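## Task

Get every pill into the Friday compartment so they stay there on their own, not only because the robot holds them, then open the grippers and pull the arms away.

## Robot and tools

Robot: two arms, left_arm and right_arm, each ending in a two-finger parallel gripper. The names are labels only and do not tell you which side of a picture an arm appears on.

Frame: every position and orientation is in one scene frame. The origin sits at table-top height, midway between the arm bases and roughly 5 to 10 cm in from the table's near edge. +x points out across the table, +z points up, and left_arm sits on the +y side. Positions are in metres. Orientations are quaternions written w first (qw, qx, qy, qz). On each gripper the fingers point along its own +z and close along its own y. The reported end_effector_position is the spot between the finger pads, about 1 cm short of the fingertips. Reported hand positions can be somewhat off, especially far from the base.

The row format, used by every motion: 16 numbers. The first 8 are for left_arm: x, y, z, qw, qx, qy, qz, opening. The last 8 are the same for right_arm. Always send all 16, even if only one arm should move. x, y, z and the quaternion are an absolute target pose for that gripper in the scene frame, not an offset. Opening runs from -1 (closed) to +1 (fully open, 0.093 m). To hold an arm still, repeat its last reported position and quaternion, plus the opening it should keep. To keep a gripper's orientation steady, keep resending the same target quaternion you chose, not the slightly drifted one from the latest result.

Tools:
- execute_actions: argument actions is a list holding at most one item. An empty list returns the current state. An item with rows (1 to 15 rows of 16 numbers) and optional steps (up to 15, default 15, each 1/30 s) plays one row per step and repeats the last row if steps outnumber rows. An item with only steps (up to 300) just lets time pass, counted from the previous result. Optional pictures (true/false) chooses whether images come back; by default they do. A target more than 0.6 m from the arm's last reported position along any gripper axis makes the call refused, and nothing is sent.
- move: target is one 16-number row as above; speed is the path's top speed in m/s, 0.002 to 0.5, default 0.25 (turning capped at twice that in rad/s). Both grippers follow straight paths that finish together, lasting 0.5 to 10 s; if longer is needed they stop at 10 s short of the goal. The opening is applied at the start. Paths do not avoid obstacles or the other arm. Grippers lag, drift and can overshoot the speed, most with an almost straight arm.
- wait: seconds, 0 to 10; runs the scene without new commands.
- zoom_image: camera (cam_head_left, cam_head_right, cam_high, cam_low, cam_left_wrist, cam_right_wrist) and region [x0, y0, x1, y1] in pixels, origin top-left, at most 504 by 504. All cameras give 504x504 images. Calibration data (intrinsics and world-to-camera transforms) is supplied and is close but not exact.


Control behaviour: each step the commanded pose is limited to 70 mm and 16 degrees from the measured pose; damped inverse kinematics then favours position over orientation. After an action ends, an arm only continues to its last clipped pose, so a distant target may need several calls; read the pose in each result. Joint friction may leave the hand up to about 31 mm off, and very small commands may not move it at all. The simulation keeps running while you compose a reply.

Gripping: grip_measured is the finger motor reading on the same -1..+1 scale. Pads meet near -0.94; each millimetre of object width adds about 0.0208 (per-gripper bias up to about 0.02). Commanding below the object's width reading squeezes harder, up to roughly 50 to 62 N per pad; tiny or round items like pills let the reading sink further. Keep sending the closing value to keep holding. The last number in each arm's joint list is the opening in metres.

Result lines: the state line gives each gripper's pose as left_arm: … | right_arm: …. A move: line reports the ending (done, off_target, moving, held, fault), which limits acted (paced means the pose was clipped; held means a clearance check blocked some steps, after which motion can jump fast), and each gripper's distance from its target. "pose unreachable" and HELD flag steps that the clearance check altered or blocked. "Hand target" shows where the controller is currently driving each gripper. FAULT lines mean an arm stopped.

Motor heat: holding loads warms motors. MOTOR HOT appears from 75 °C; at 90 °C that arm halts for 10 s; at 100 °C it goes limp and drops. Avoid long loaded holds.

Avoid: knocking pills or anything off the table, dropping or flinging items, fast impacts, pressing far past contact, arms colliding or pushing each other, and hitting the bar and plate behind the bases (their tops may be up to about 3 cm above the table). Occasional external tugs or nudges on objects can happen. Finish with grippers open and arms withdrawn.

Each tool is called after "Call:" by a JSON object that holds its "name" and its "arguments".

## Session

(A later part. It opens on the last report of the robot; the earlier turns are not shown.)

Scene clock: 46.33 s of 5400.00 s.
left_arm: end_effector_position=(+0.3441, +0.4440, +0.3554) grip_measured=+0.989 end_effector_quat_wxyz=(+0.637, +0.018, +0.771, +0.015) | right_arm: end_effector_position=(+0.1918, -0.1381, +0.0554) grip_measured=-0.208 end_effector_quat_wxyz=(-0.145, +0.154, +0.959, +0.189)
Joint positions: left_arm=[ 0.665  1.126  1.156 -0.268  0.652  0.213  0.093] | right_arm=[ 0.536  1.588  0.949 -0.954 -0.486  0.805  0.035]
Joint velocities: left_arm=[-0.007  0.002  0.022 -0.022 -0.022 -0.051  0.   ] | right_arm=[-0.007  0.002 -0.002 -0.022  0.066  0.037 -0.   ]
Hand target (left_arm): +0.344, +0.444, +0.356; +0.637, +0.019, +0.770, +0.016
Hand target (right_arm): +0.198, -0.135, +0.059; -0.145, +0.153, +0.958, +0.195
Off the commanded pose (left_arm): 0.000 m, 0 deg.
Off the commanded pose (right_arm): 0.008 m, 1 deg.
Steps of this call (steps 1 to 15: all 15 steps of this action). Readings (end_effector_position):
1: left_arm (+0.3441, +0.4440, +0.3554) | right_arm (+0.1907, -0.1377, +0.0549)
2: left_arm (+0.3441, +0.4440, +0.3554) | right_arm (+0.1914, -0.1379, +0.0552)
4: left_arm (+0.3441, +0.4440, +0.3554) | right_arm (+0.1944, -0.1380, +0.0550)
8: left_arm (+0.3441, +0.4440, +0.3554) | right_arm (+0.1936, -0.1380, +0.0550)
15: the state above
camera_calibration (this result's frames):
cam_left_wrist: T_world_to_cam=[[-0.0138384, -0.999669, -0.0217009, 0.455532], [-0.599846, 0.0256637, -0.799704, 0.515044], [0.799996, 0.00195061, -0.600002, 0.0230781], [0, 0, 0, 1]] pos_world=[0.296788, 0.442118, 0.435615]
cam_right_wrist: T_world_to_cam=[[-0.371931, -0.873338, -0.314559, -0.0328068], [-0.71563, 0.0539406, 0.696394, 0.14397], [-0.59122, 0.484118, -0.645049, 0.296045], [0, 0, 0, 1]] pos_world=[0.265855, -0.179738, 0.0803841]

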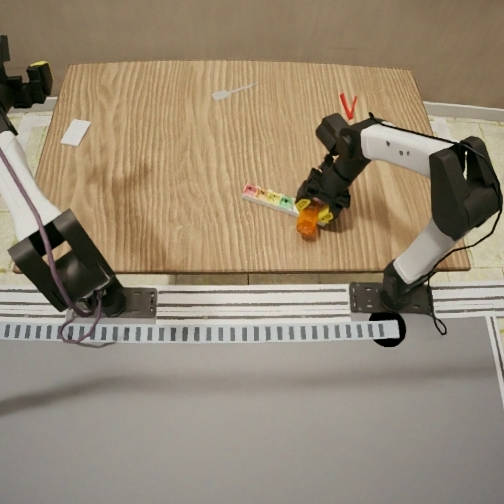

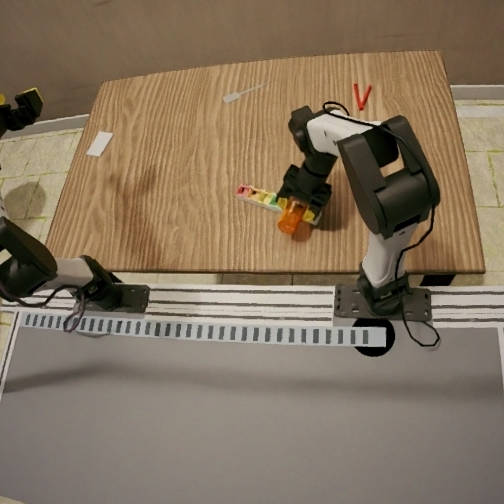

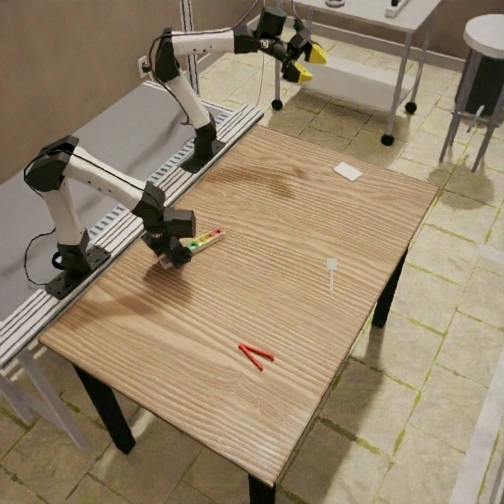

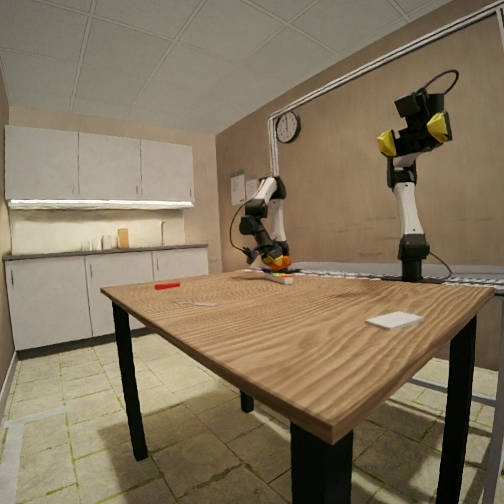

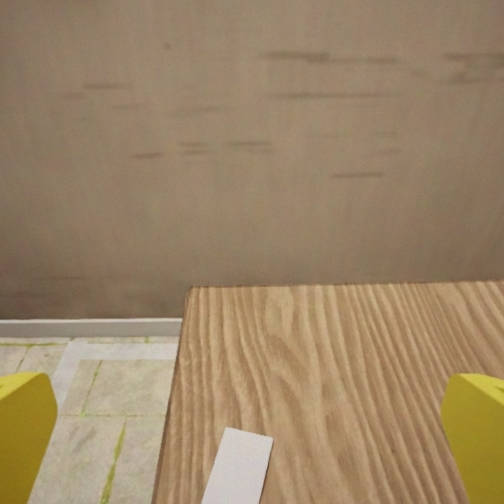

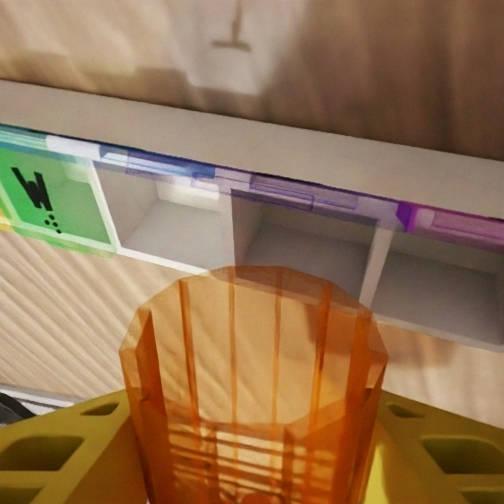

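Call:
{"name": "execute_actions", "arguments": {"actions": [{"rows":[[0.3442,0.4441,0.3558,0.637,0.019,0.77,0.016,1,0.2,-0.1356,0.0603,-0.178,0.158,0.951,0.199,-0.22]],"steps":15}], "pictures": false}}

Call:
{"name": "execute_actions", "arguments": {"actions": [{"rows":[[0.3442,0.4441,0.3558,0.637,0.019,0.77,0.016,1,0.2015,-0.1361,0.0612,-0.2,0.161,0.945,0.201,-0.22]],"steps":15}], "pictures": false}}

Call:
{"name": "execute_actions", "arguments": {"actions": [{"rows":[[0.3442,0.4441,0.3558,0.637,0.019,0.77,0.016,1,0.2025,-0.1365,0.062,-0.22,0.164,0.94,0.203,-0.22]],"steps":15}]}}

Scene clock: 48.40 s of 5400.00 s.
left_arm: end_effector_position=(+0.3441, +0.4440, +0.3554) grip_measured=+0.989 end_effector_quat_wxyz=(+0.637, +0.018, +0.771, +0.015) | right_arm: end_effector_position=(+0.1933, -0.1387, +0.0565) grip_measured=-0.208 end_effector_quat_wxyz=(-0.179, +0.160, +0.952, +0.192)
Joint positions: left_arm=[ 0.665  1.126  1.156 -0.268  0.652  0.213  0.093] | right_arm=[ 0.505  1.644  0.993 -1.012 -0.53   0.769  0.035]
Joint velocities: left_arm=[ 0.002 -0.002 -0.002 -0.007 -0.007 -0.022 -0.001] | right_arm=[-0.012 -0.007 -0.002 -0.022 -0.007  0.066 -0.   ]
Hand target (left_arm): +0.344, +0.444, +0.356; +0.637, +0.019, +0.770, +0.016
Hand target (right_arm): +0.200, -0.135, +0.061; -0.178, +0.158, +0.951, +0.199
Off the commanded pose (left_arm): 0.000 m, 0 deg.
Off the commanded pose (right_arm): 0.008 m, 1 deg.
Steps of this call (steps 1 to 47: nothing new was sent; steps 48 to 62: all 15 steps of this action). Readings (end_effector_position):
48: left_arm (+0.3441, +0.4440, +0.3554) | right_arm (+0.1911, -0.1383, +0.0561)
49: left_arm (+0.3441, +0.4440, +0.3554) | right_arm (+0.1927, -0.1382, +0.0568)
51: left_arm (+0.3441, +0.4440, +0.3554) | right_arm (+0.1973, -0.1383, +0.0562)
55: left_arm (+0.3441, +0.4440, +0.3554) | right_arm (+0.1963, -0.1385, +0.0557)
62: the state above

Scene clock: 48.90 s of 5400.00 s.
left_arm: end_effector_position=(+0.3441, +0.4440, +0.3554) grip_measured=+0.989 end_effector_quat_wxyz=(+0.637, +0.018, +0.771, +0.015) | right_arm: end_effector_position=(+0.1947, -0.1388, +0.0578) grip_measured=-0.208 end_effector_quat_wxyz=(-0.201, +0.162, +0.946, +0.194)
Joint positions: left_arm=[ 0.665  1.126  1.156 -0.268  0.652  0.213  0.093] | right_arm=[ 0.486  1.683  1.027 -1.054 -0.558  0.742  0.035]
Joint velocities: left_arm=[-0.022 -0.017 -0.017  0.022 -0.037 -0.007  0.   ] | right_arm=[ 0.002 -0.002  0.002 -0.11  -0.051 -0.022 -0.   ]
Hand target (left_arm): +0.344, +0.444, +0.356; +0.637, +0.019, +0.770, +0.016
Hand target (right_arm): +0.201, -0.136, +0.061; -0.200, +0.161, +0.945, +0.201
Off the commanded pose (left_arm): 0.000 m, 0 deg.
Off the commanded pose (right_arm): 0.008 m, 1 deg.
Steps of this call (steps 1 to 15: all 15 steps of this action). Readings (end_effector_position):
1: left_arm (+0.3441, +0.4440, +0.3554) | right_arm (+0.1930, -0.1388, +0.0571)
2: left_arm (+0.3441, +0.4440, +0.3554) | right_arm (+0.1941, -0.1386, +0.0577)
4: left_arm (+0.3441, +0.4440, +0.3554) | right_arm (+0.1974, -0.1386, +0.0573)
8: left_arm (+0.3441, +0.4440, +0.3554) | right_arm (+0.1967, -0.1386, +0.0572)
15: the state above

Scene clock: 49.40 s of 5400.00 s.
left_arm: end_effector_position=(+0.3441, +0.4440, +0.3554) grip_measured=+0.989 end_effector_quat_wxyz=(+0.637, +0.018, +0.771, +0.015) | right_arm: end_effector_position=(+0.1955, -0.1392, +0.0588) grip_measured=-0.208 end_effector_quat_wxyz=(-0.221, +0.165, +0.941, +0.196)
Joint positions: left_arm=[ 0.665  1.126  1.156 -0.268  0.652  0.213  0.093] | right_arm=[ 0.47   1.718  1.055 -1.092 -0.582  0.717  0.035]
Joint velocities: left_arm=[-0.012  0.007 -0.012  0.022  0.037  0.007 -0.   ] | right_arm=[ 0.012  0.007 -0.007  0.007 -0.051  0.022 -0.   ]
Hand target (left_arm): +0.344, +0.444, +0.356; +0.637, +0.019, +0.770, +0.016
Hand target (right_arm): +0.202, -0.136, +0.062; -0.220, +0.164, +0.940, +0.203
Off the commanded pose (left_arm): 0.000 m, 0 deg.
Off the commanded pose (right_arm): 0.008 m, 1 deg.
Steps of this call (steps 1 to 15: all 15 steps of this action). Readings (end_effector_position):
1: left_arm (+0.3441, +0.4440, +0.3554) | right_arm (+0.1945, -0.1390, +0.0584)
2: left_arm (+0.3441, +0.4440, +0.3554) | right_arm (+0.1953, -0.1388, +0.0589)
4: left_arm (+0.3441, +0.4440, +0.3554) | right_arm (+0.1981, -0.1388, +0.0584)
8: left_arm (+0.3441, +0.4440, +0.3554) | right_arm (+0.1973, -0.1390, +0.0582)
15: the state above
camera_calibration (this result's frames):
cam_left_wrist: T_world_to_cam=[[-0.0138384, -0.999669, -0.0217009, 0.455532], [-0.599846, 0.0256637, -0.799704, 0.515044], [0.799996, 0.00195061, -0.600002, 0.0230781], [0, 0, 0, 1]] pos_world=[0.296788, 0.442118, 0.435615]
cam_right_wrist: T_world_to_cam=[[-0.417675, -0.86088, -0.290572, -0.0220116], [-0.602141, 0.0227716, 0.798065, 0.11181], [-0.680422, 0.508298, -0.527882, 0.314951], [0, 0, 0, 1]] pos_world=[0.272431, -0.181584, 0.07063]

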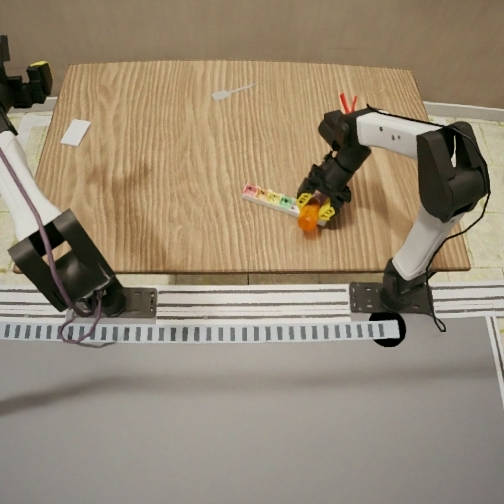

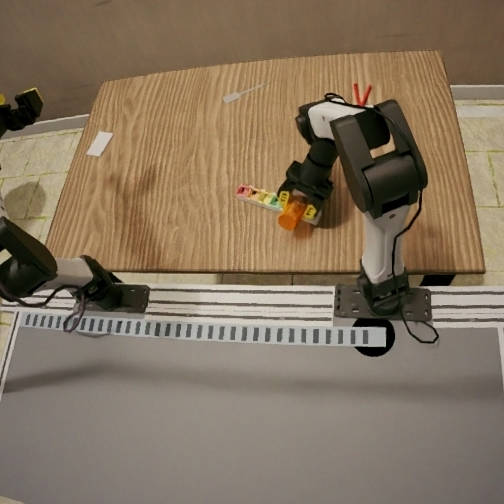

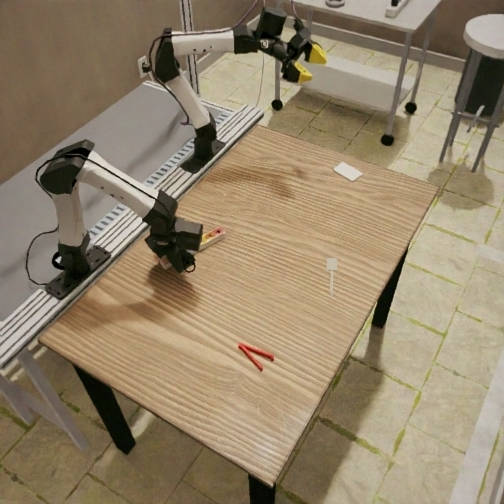

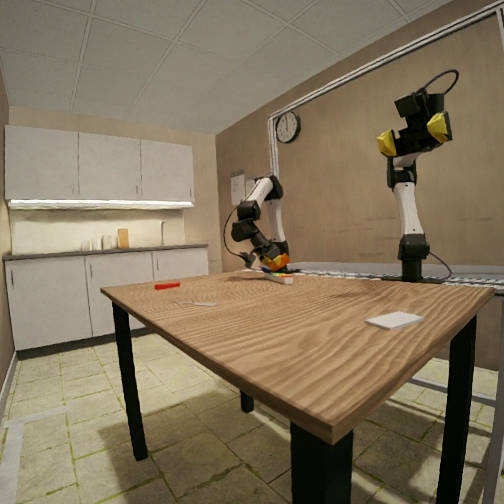

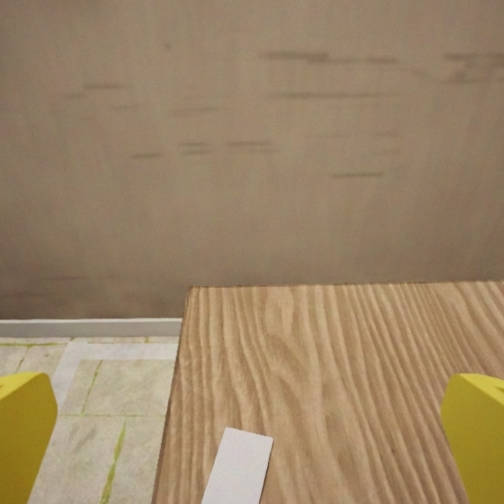

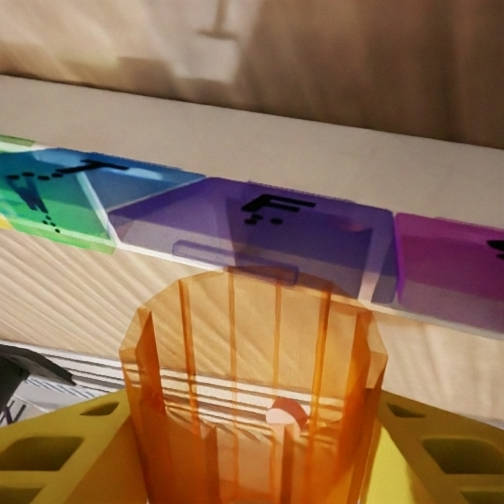

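Call:
{"name": "execute_actions", "arguments": {"actions": [{"rows":[[0.3442,0.4441,0.3558,0.637,0.019,0.77,0.016,1,0.2036,-0.1369,0.0626,-0.24,0.167,0.934,0.205,-0.22]],"steps":15}], "pictures": false}}

Call:
{"name": "execute_actions", "arguments": {"actions": [{"rows":[[0.3442,0.4441,0.3558,0.637,0.019,0.77,0.016,1,0.2047,-0.1372,0.0632,-0.261,0.17,0.927,0.208,-0.22]],"steps":15}]}}

Scene clock: 50.37 s of 5400.00 s.
left_arm: end_effector_position=(+0.3441, +0.4440, +0.3554) grip_measured=+0.989 end_effector_quat_wxyz=(+0.637, +0.018, +0.771, +0.015) | right_arm: end_effector_position=(+0.1965, -0.1394, +0.0594) grip_measured=-0.208 end_effector_quat_wxyz=(-0.241, +0.168, +0.935, +0.198)
Joint positions: left_arm=[ 0.665  1.126  1.156 -0.268  0.652  0.213  0.093] | right_arm=[ 0.454  1.756  1.083 -1.131 -0.605  0.693  0.035]
Joint velocities: left_arm=[-0.002  0.002 -0.017 -0.022 -0.066  0.037  0.001] | right_arm=[-0.002 -0.007  0.002 -0.066 -0.022 -0.051  0.   ]
Hand target (left_arm): +0.344, +0.444, +0.356; +0.637, +0.019, +0.770, +0.016
Hand target (right_arm): +0.203, -0.137, +0.063; -0.240, +0.167, +0.934, +0.205
Off the commanded pose (left_arm): 0.000 m, 0 deg.
Off the commanded pose (right_arm): 0.008 m, 1 deg.
Steps of this call (steps 1 to 14: nothing new was sent; steps 15 to 29: all 15 steps of this action). Readings (end_effector_position):
15: left_arm (+0.3441, +0.4440, +0.3554) | right_arm (+0.1951, -0.1392, +0.0595)
16: left_arm (+0.3441, +0.4440, +0.3554) | right_arm (+0.1960, -0.1391, +0.0598)
18: left_arm (+0.3441, +0.4440, +0.3554) | right_arm (+0.1988, -0.1390, +0.0591)
22: left_arm (+0.3441, +0.4440, +0.3554) | right_arm (+0.1982, -0.1392, +0.0587)
29: the state above

Scene clock: 50.87 s of 5400.00 s.
left_arm: end_effector_position=(+0.3441, +0.4440, +0.3554) grip_measured=+0.989 end_effector_quat_wxyz=(+0.637, +0.018, +0.771, +0.015) | right_arm: end_effector_position=(+0.1976, -0.1397, +0.0602) grip_measured=-0.208 end_effector_quat_wxyz=(-0.262, +0.171, +0.928, +0.201)
Joint positions: left_arm=[ 0.665  1.126  1.156 -0.268  0.652  0.213  0.093] | right_arm=[ 0.438  1.794  1.112 -1.171 -0.63   0.667  0.035]
Joint velocities: left_arm=[-0.007 -0.012 -0.007 -0.066 -0.037  0.007 -0.   ] | right_arm=[-0.017 -0.012 -0.012 -0.051 -0.022 -0.051 -0.   ]
Hand target (left_arm): +0.344, +0.444, +0.356; +0.637, +0.019, +0.770, +0.016
Hand target (right_arm): +0.205, -0.137, +0.063; -0.261, +0.170, +0.927, +0.208
Off the commanded pose (left_arm): 0.000 m, 0 deg.
Off the commanded pose (right_arm): 0.008 m, 1 deg.
Steps of this call (steps 1 to 15: all 15 steps of this action). Readings (end_effector_position):
1: left_arm (+0.3441, +0.4440, +0.3554) | right_arm (+0.1964, -0.1394, +0.0600)
2: left_arm (+0.3441, +0.4440, +0.3554) | right_arm (+0.1973, -0.1392, +0.0605)
4: left_arm (+0.3441, +0.4440, +0.3554) | right_arm (+0.2001, -0.1392, +0.0597)
8: left_arm (+0.3441, +0.4440, +0.3554) | right_arm (+0.1994, -0.1396, +0.0593)
15: the state above
camera_calibration (this result's frames):
cam_left_wrist: T_world_to_cam=[[-0.0138384, -0.999669, -0.0217009, 0.455532], [-0.599846, 0.0256637, -0.799704, 0.515044], [0.799996, 0.00195061, -0.600002, 0.0230781], [0, 0, 0, 1]] pos_world=[0.296788, 0.442118, 0.435615]
cam_right_wrist: T_world_to_cam=[[-0.443084, -0.853216, -0.275135, -0.0160075], [-0.5324, 0.00351661, 0.846485, 0.0925943], [-0.721267, 0.521546, -0.45581, 0.322919], [0, 0, 0, 1]] pos_world=[0.275116, -0.182401, 0.064406]

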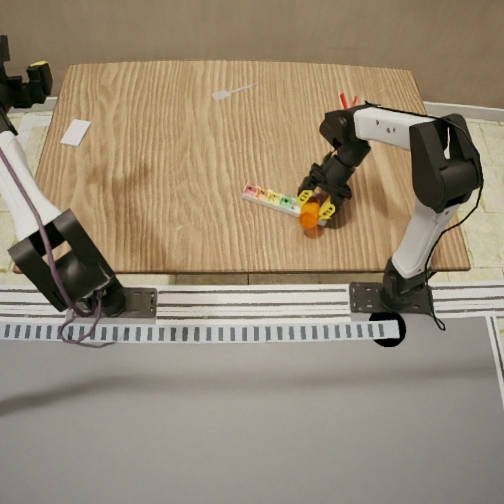

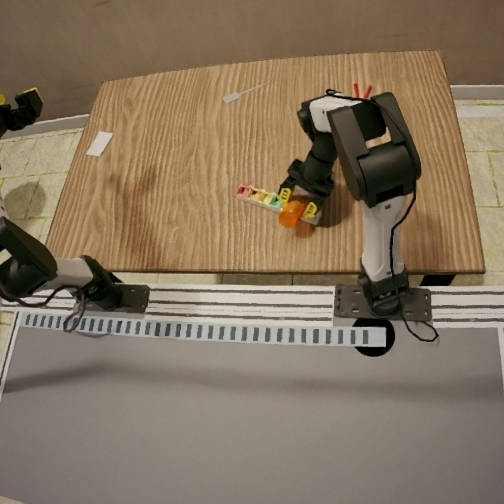

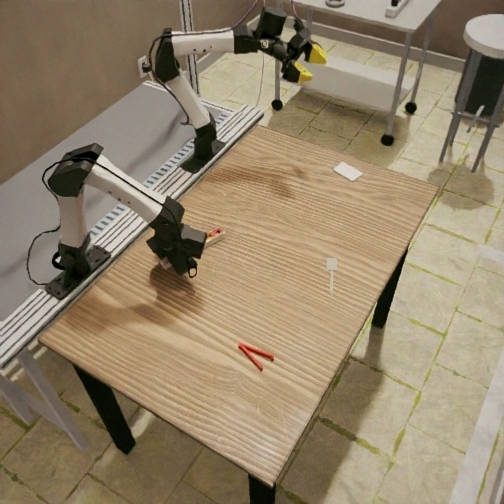

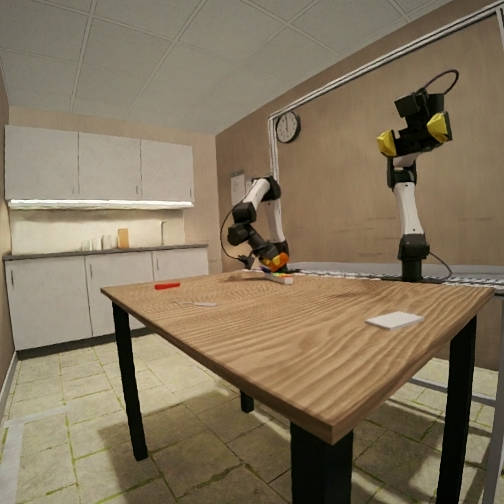

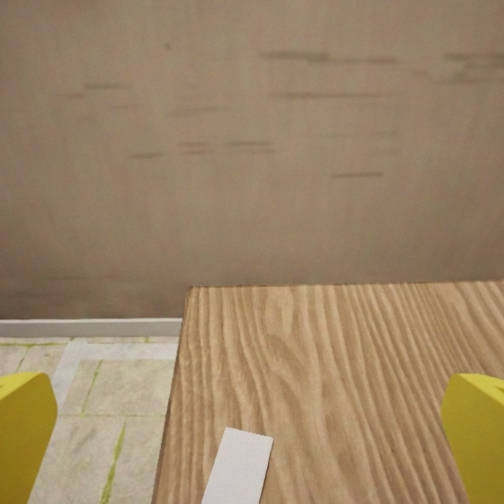

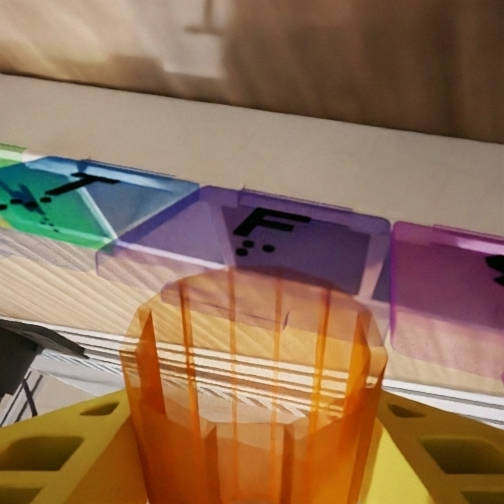

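Appears empty.

Call:
{"name": "move", "arguments": {"target": [0.3442,0.4441,0.3558,0.637,0.019,0.77,0.016,1,0.195,-0.143,0.11,0.118,0.108,0.975,0.157,-0.22]}}

Call:
{"name": "zoom_image", "arguments": {"camera": "cam_head_left", "region": [230,160,360,260]}}

Scene clock: 53.30 s of 5400.00 s.
left_arm: end_effector_position=(+0.3441, +0.4440, +0.3554) grip_measured=+0.989 end_effector_quat_wxyz=(+0.637, +0.018, +0.771, +0.015) | right_arm: end_effector_position=(+0.1972, -0.1435, +0.1091) grip_measured=-0.208 end_effector_quat_wxyz=(+0.114, +0.108, +0.975, +0.159)
Joint positions: left_arm=[ 0.665  1.126  1.156 -0.268  0.652  0.213  0.093] | right_arm=[ 0.775  1.202  0.866 -0.859 -0.051  0.959  0.035]
Joint velocities: left_arm=[-0.012 -0.002 -0.002  0.037  0.022  0.022 -0.   ] | right_arm=[ 0.007  0.002 -0.017 -0.037  0.007 -0.022 -0.001]
Hand target (left_arm): +0.344, +0.444, +0.356; +0.637, +0.019, +0.770, +0.016
Hand target (right_arm): +0.195, -0.145, +0.107; +0.119, +0.108, +0.974, +0.160
Off the commanded pose (left_arm): 0.000 m, 0 deg.
Off the commanded pose (right_arm): 0.002 m, 1 deg.
move: done
camera_calibration (this result's frames):
cam_left_wrist: T_world_to_cam=[[-0.0138384, -0.999669, -0.0217009, 0.455532], [-0.599846, 0.0256637, -0.799704, 0.515044], [0.799996, 0.00195061, -0.600002, 0.0230781], [0, 0, 0, 1]] pos_world=[0.296788, 0.442118, 0.435615]
cam_right_wrist: T_world_to_cam=[[-0.193307, -0.919098, -0.343353, -0.0572346], [-0.963882, 0.112554, 0.241377, 0.217746], [-0.183204, 0.377612, -0.907659, 0.269456], [0, 0, 0, 1]] pos_world=[0.248183, -0.178862, 0.172363]

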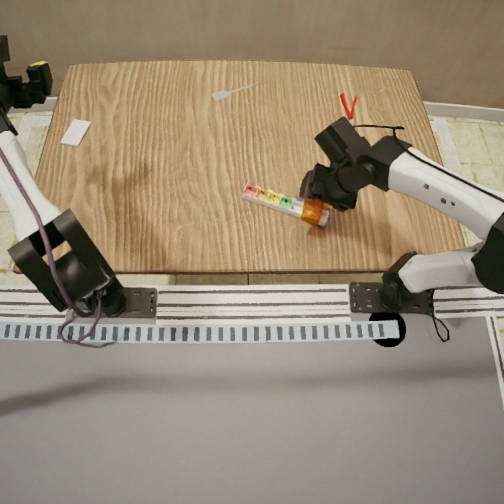

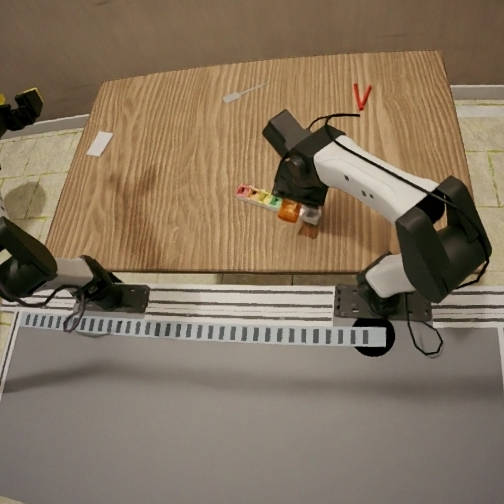

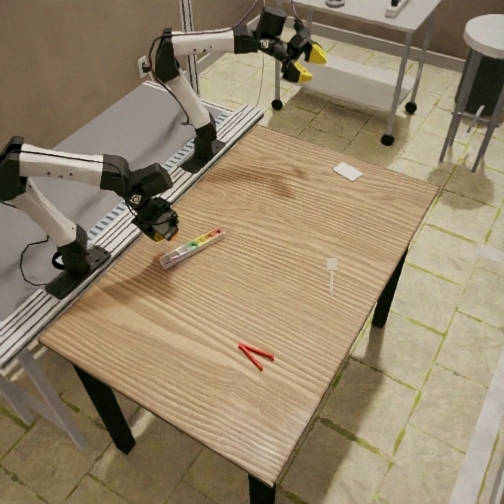

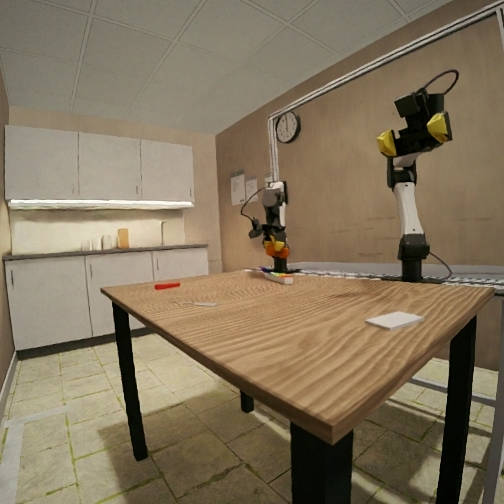

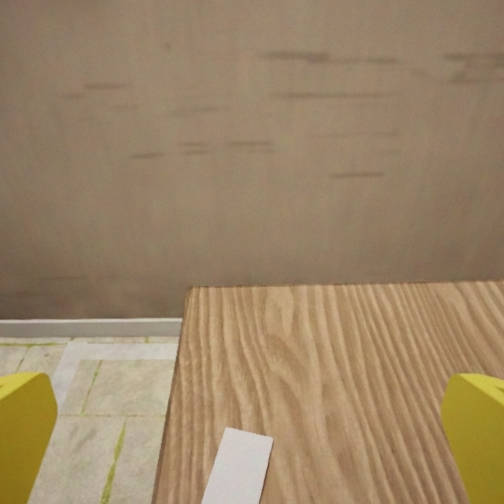

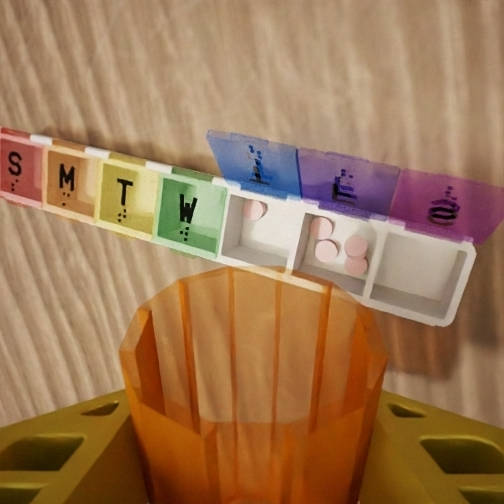

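Region (230, 160, 360, 260) of cam_head_left's 504x504 image, scaled by 3.877, with more detail than that image has; it fills the top 388 rows of this view, and the rest is white.

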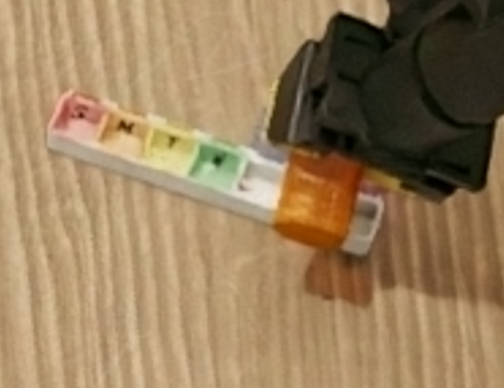

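Call:
{"name": "move", "arguments": {"target": [0.3442,0.4441,0.3558,0.637,0.019,0.77,0.016,1,0.3,-0.3,0.13,0.5,0,0.866,0,-0.22]}}

Call:
{"name": "move", "arguments": {"target": [0.3442,0.4441,0.3558,0.637,0.019,0.77,0.016,1,0.4,-0.33,0.085,0.682,0,0.731,0,-0.22]}}

Call:
{"name": "move", "arguments": {"target": [0.3442,0.4441,0.3558,0.637,0.019,0.77,0.016,1,0.4,-0.33,0.061,0.682,0,0.731,0,-0.22], "speed": 0.03}}

Scene clock: 57.10 s of 5400.00 s.
left_arm: end_effector_position=(+0.3441, +0.4440, +0.3554) grip_measured=+0.989 end_effector_quat_wxyz=(+0.637, +0.018, +0.771, +0.015) | right_arm: end_effector_position=(+0.3052, -0.2941, +0.1337) grip_measured=-0.208 end_effector_quat_wxyz=(+0.501, +0.002, +0.865, +0.006)
Joint positions: left_arm=[ 0.665  1.126  1.156 -0.268  0.652  0.213  0.093] | right_arm=[ 0.241  0.871  0.402 -0.076  0.158  0.106  0.035]
Joint velocities: left_arm=[-0.002 -0.012 -0.002 -0.022 -0.037 -0.051 -0.002] | right_arm=[-0.012  0.007 -0.007  0.095  0.066 -0.037 -0.   ]
Hand target (left_arm): +0.344, +0.444, +0.356; +0.637, +0.019, +0.770, +0.016
Hand target (right_arm): +0.303, -0.296, +0.128; +0.501, +0.000, +0.865, +0.006
Off the commanded pose (left_arm): 0.000 m, 0 deg.
Off the commanded pose (right_arm): 0.009 m, 1 deg.
move: done
camera_calibration (this result's frames):
cam_left_wrist: T_world_to_cam=[[-0.0138384, -0.999669, -0.0217009, 0.455532], [-0.599846, 0.0256637, -0.799704, 0.515044], [0.799996, 0.00195061, -0.600002, 0.0230781], [0, 0, 0, 1]] pos_world=[0.296788, 0.442118, 0.435615]
cam_right_wrist: T_world_to_cam=[[-0.00202187, -0.999382, -0.035092, -0.289565], [-0.826847, 0.0214074, -0.562019, 0.371608], [0.562423, 0.0278794, -0.826379, 0.0271694], [0, 0, 0, 1]] pos_world=[0.291397, -0.298099, 0.221142]

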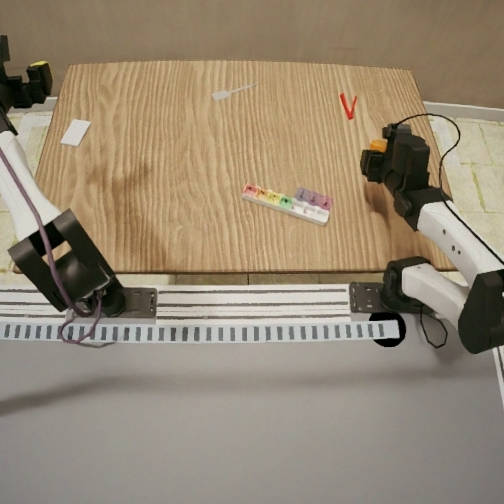

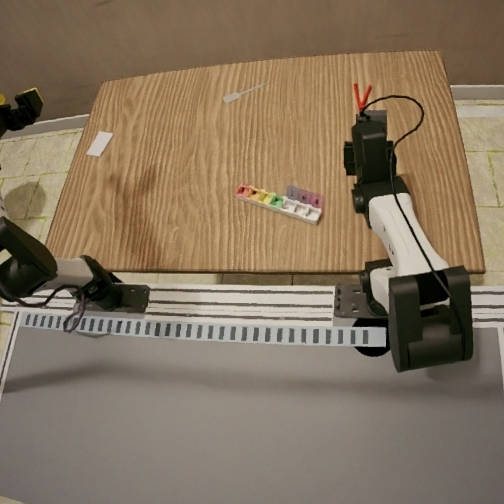

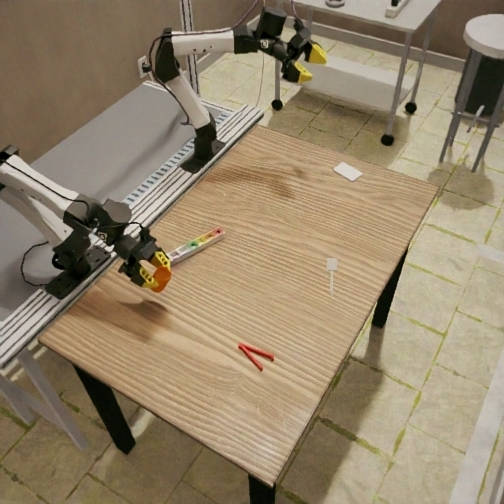

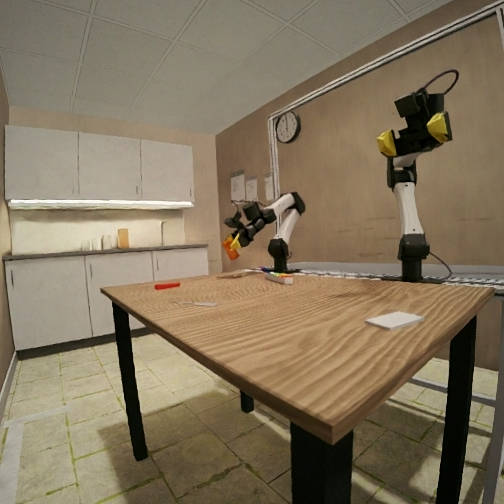

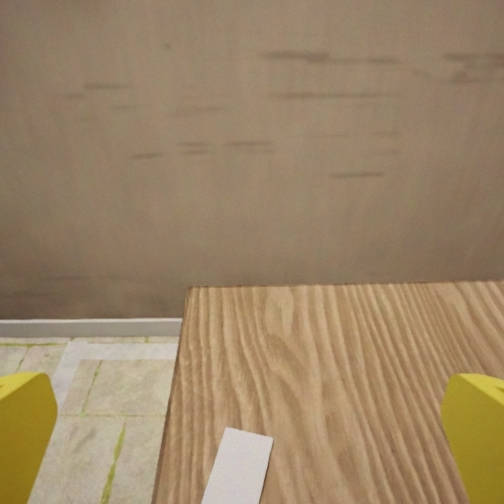

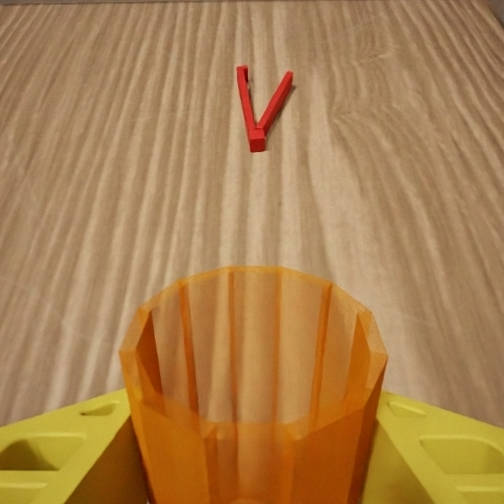

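Scene clock: 58.93 s of 5400.00 s.
left_arm: end_effector_position=(+0.3441, +0.4440, +0.3554) grip_measured=+0.989 end_effector_quat_wxyz=(+0.637, +0.018, +0.771, +0.015) | right_arm: end_effector_position=(+0.3988, -0.3262, +0.0856) grip_measured=-0.208 end_effector_quat_wxyz=(+0.672, +0.000, +0.741, +0.004)
Joint positions: left_arm=[ 0.665  1.126  1.156 -0.268  0.652  0.213  0.093] | right_arm=[ 0.042  1.929  0.277  1.538 -0.011  0.002  0.035]
Joint velocities: left_arm=[-0.012  0.007  0.012  0.037 -0.022  0.037 -0.001] | right_arm=[-0.017 -0.027 -0.012  0.095  0.007 -0.11   0.001]
Hand target (left_arm): +0.344, +0.444, +0.356; +0.637, +0.019, +0.770, +0.016
Hand target (right_arm): +0.402, -0.328, +0.087; +0.677, -0.001, +0.736, +0.003
Off the commanded pose (left_arm): 0.000 m, 0 deg.
Off the commanded pose (right_arm): 0.004 m, 2 deg.
joint sent to its limit (right arm) — the command would take joint 4 (wrist pitch) past its upper limit, so that joint was sent only as far as its limit.
move: done
camera_calibration (this result's frames):
cam_left_wrist: T_world_to_cam=[[-0.0138384, -0.999669, -0.0217009, 0.455532], [-0.599846, 0.0256637, -0.799704, 0.515044], [0.799996, 0.00195061, -0.600002, 0.0230781], [0, 0, 0, 1]] pos_world=[0.296788, 0.442118, 0.435615]
cam_right_wrist: T_world_to_cam=[[0.00889547, -0.999534, -0.0291942, -0.328049], [-0.523021, 0.0202327, -0.852079, 0.325912], [0.852273, 0.0228488, -0.522598, -0.207585], [0, 0, 0, 1]] pos_world=[0.350296, -0.329748, 0.159642]

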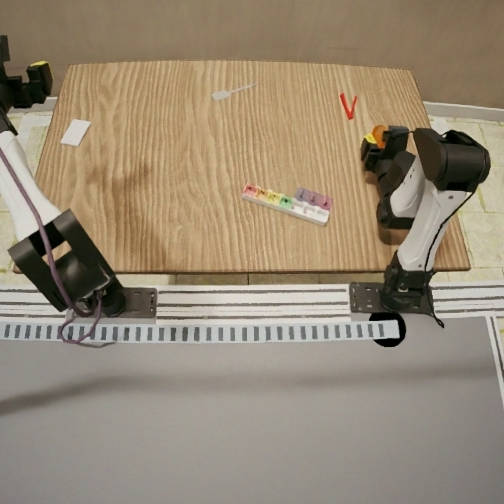

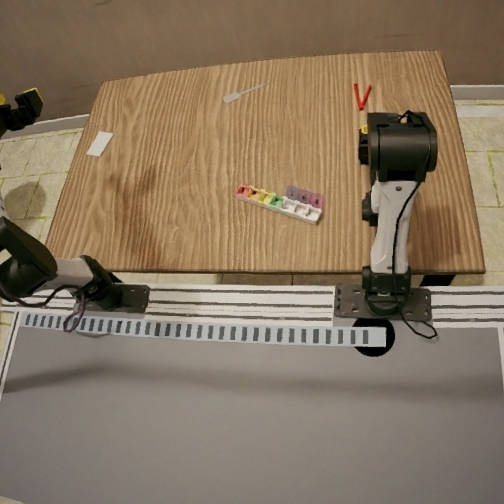

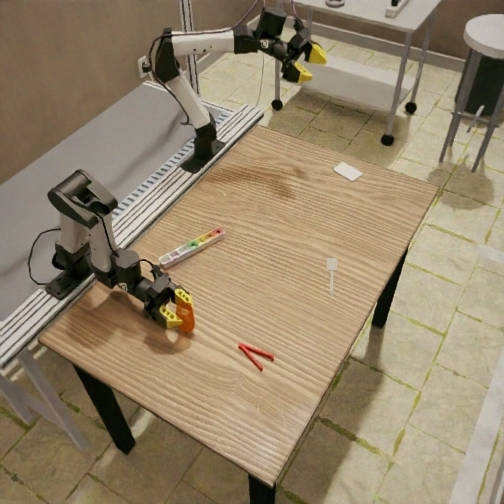

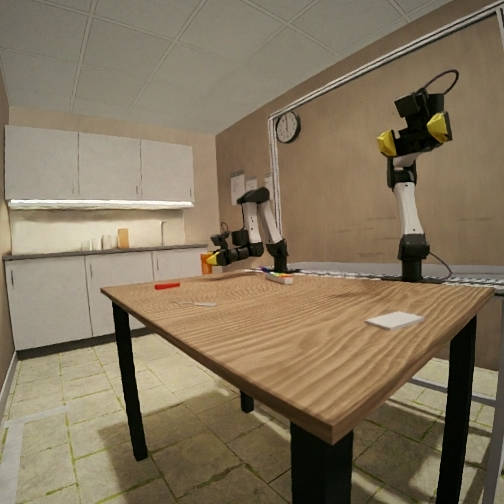

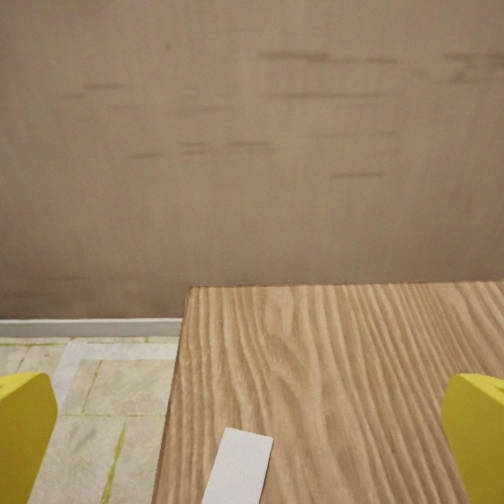

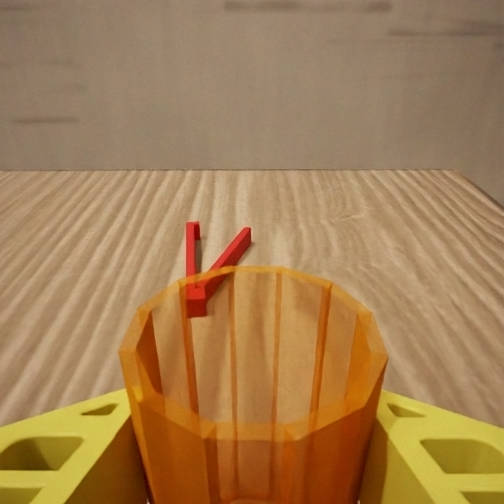

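Scene clock: 60.03 s of 5400.00 s.
left_arm: end_effector_position=(+0.3441, +0.4440, +0.3554) grip_measured=+0.989 end_effector_quat_wxyz=(+0.637, +0.018, +0.771, +0.015) | right_arm: end_effector_position=(+0.3964, -0.3283, +0.0606) grip_measured=-0.208 end_effector_quat_wxyz=(+0.647, +0.002, +0.762, +0.002)
Joint positions: left_arm=[ 0.665  1.126  1.156 -0.268  0.652  0.213  0.093] | right_arm=[ 0.037  1.999  0.277  1.542 -0.011 -0.     0.035]
Joint velocities: left_arm=[-0.002 -0.017  0.007 -0.037  0.022 -0.007  0.001] | right_arm=[-0.002 -0.002 -0.012 -0.081  0.007 -0.051 -0.001]
Hand target (left_arm): +0.344, +0.444, +0.356; +0.637, +0.019, +0.770, +0.016
Hand target (right_arm): +0.400, -0.330, +0.062; +0.652, +0.000, +0.759, -0.000
Off the commanded pose (left_arm): 0.000 m, 0 deg.
Off the commanded pose (right_arm): 0.004 m, 5 deg.
joint sent to its limit (right arm) — the command would take joint 4 (wrist pitch) past its upper limit, so that joint was sent only as far as its limit.
move: off_target (right_arm)
camera_calibration (this result's frames):
cam_left_wrist: T_world_to_cam=[[-0.0138384, -0.999669, -0.0217009, 0.455532], [-0.599846, 0.0256637, -0.799704, 0.515044], [0.799996, 0.00195061, -0.600002, 0.0230781], [0, 0, 0, 1]] pos_world=[0.296788, 0.442118, 0.435615]
cam_right_wrist: T_world_to_cam=[[0.00183908, -0.999608, -0.0279426, -0.328191], [-0.577665, 0.0217468, -0.815984, 0.32337], [0.816272, 0.0176421, -0.577399, -0.202711], [0, 0, 0, 1]] pos_world=[0.35287, -0.331518, 0.137649]

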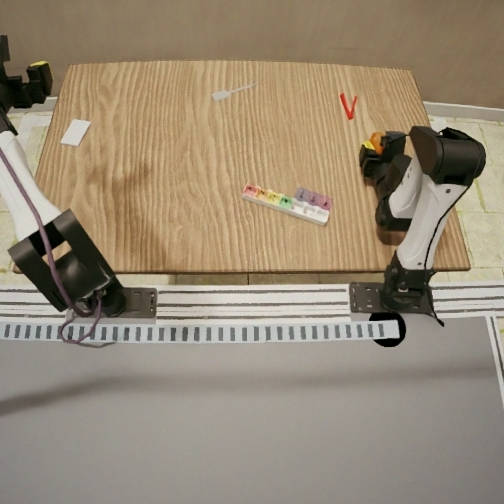

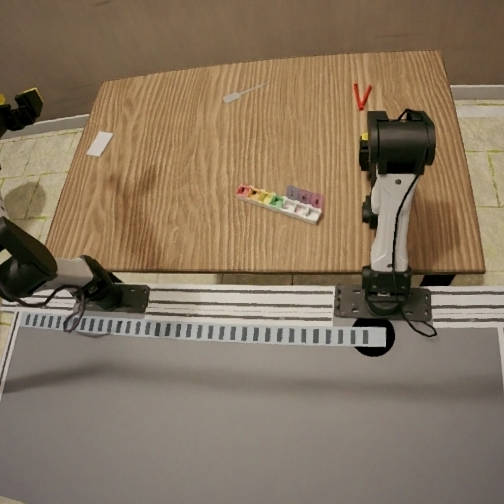

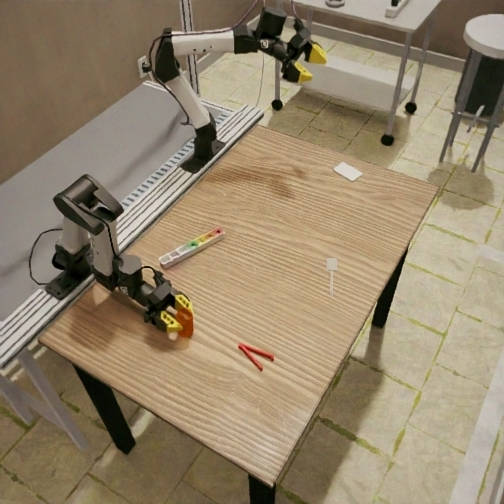

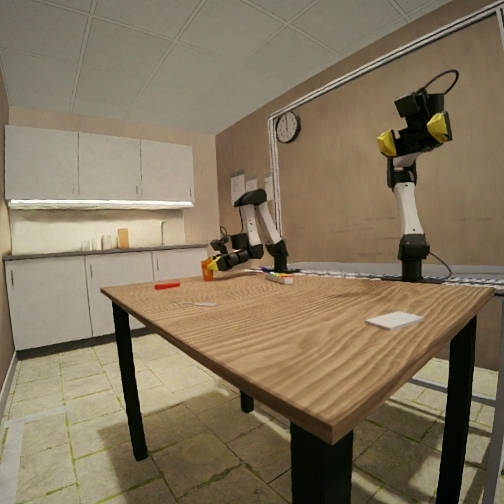

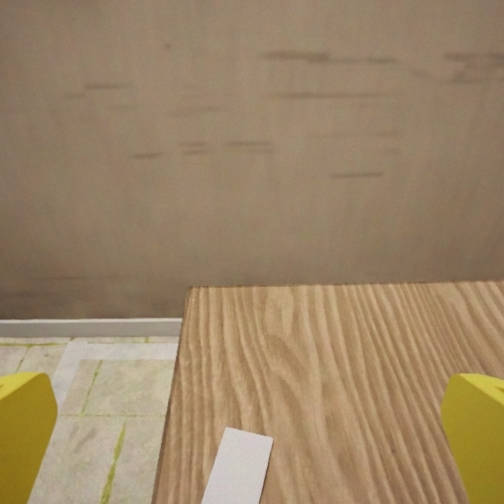

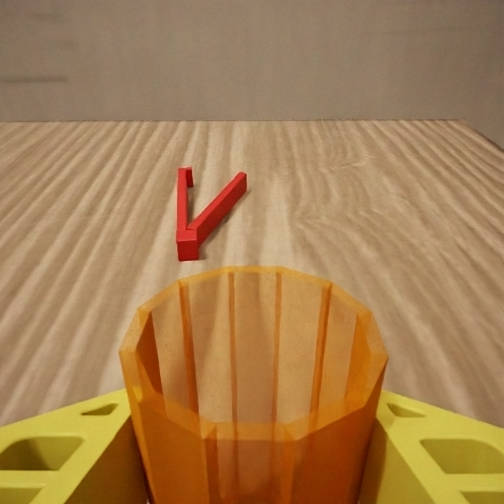

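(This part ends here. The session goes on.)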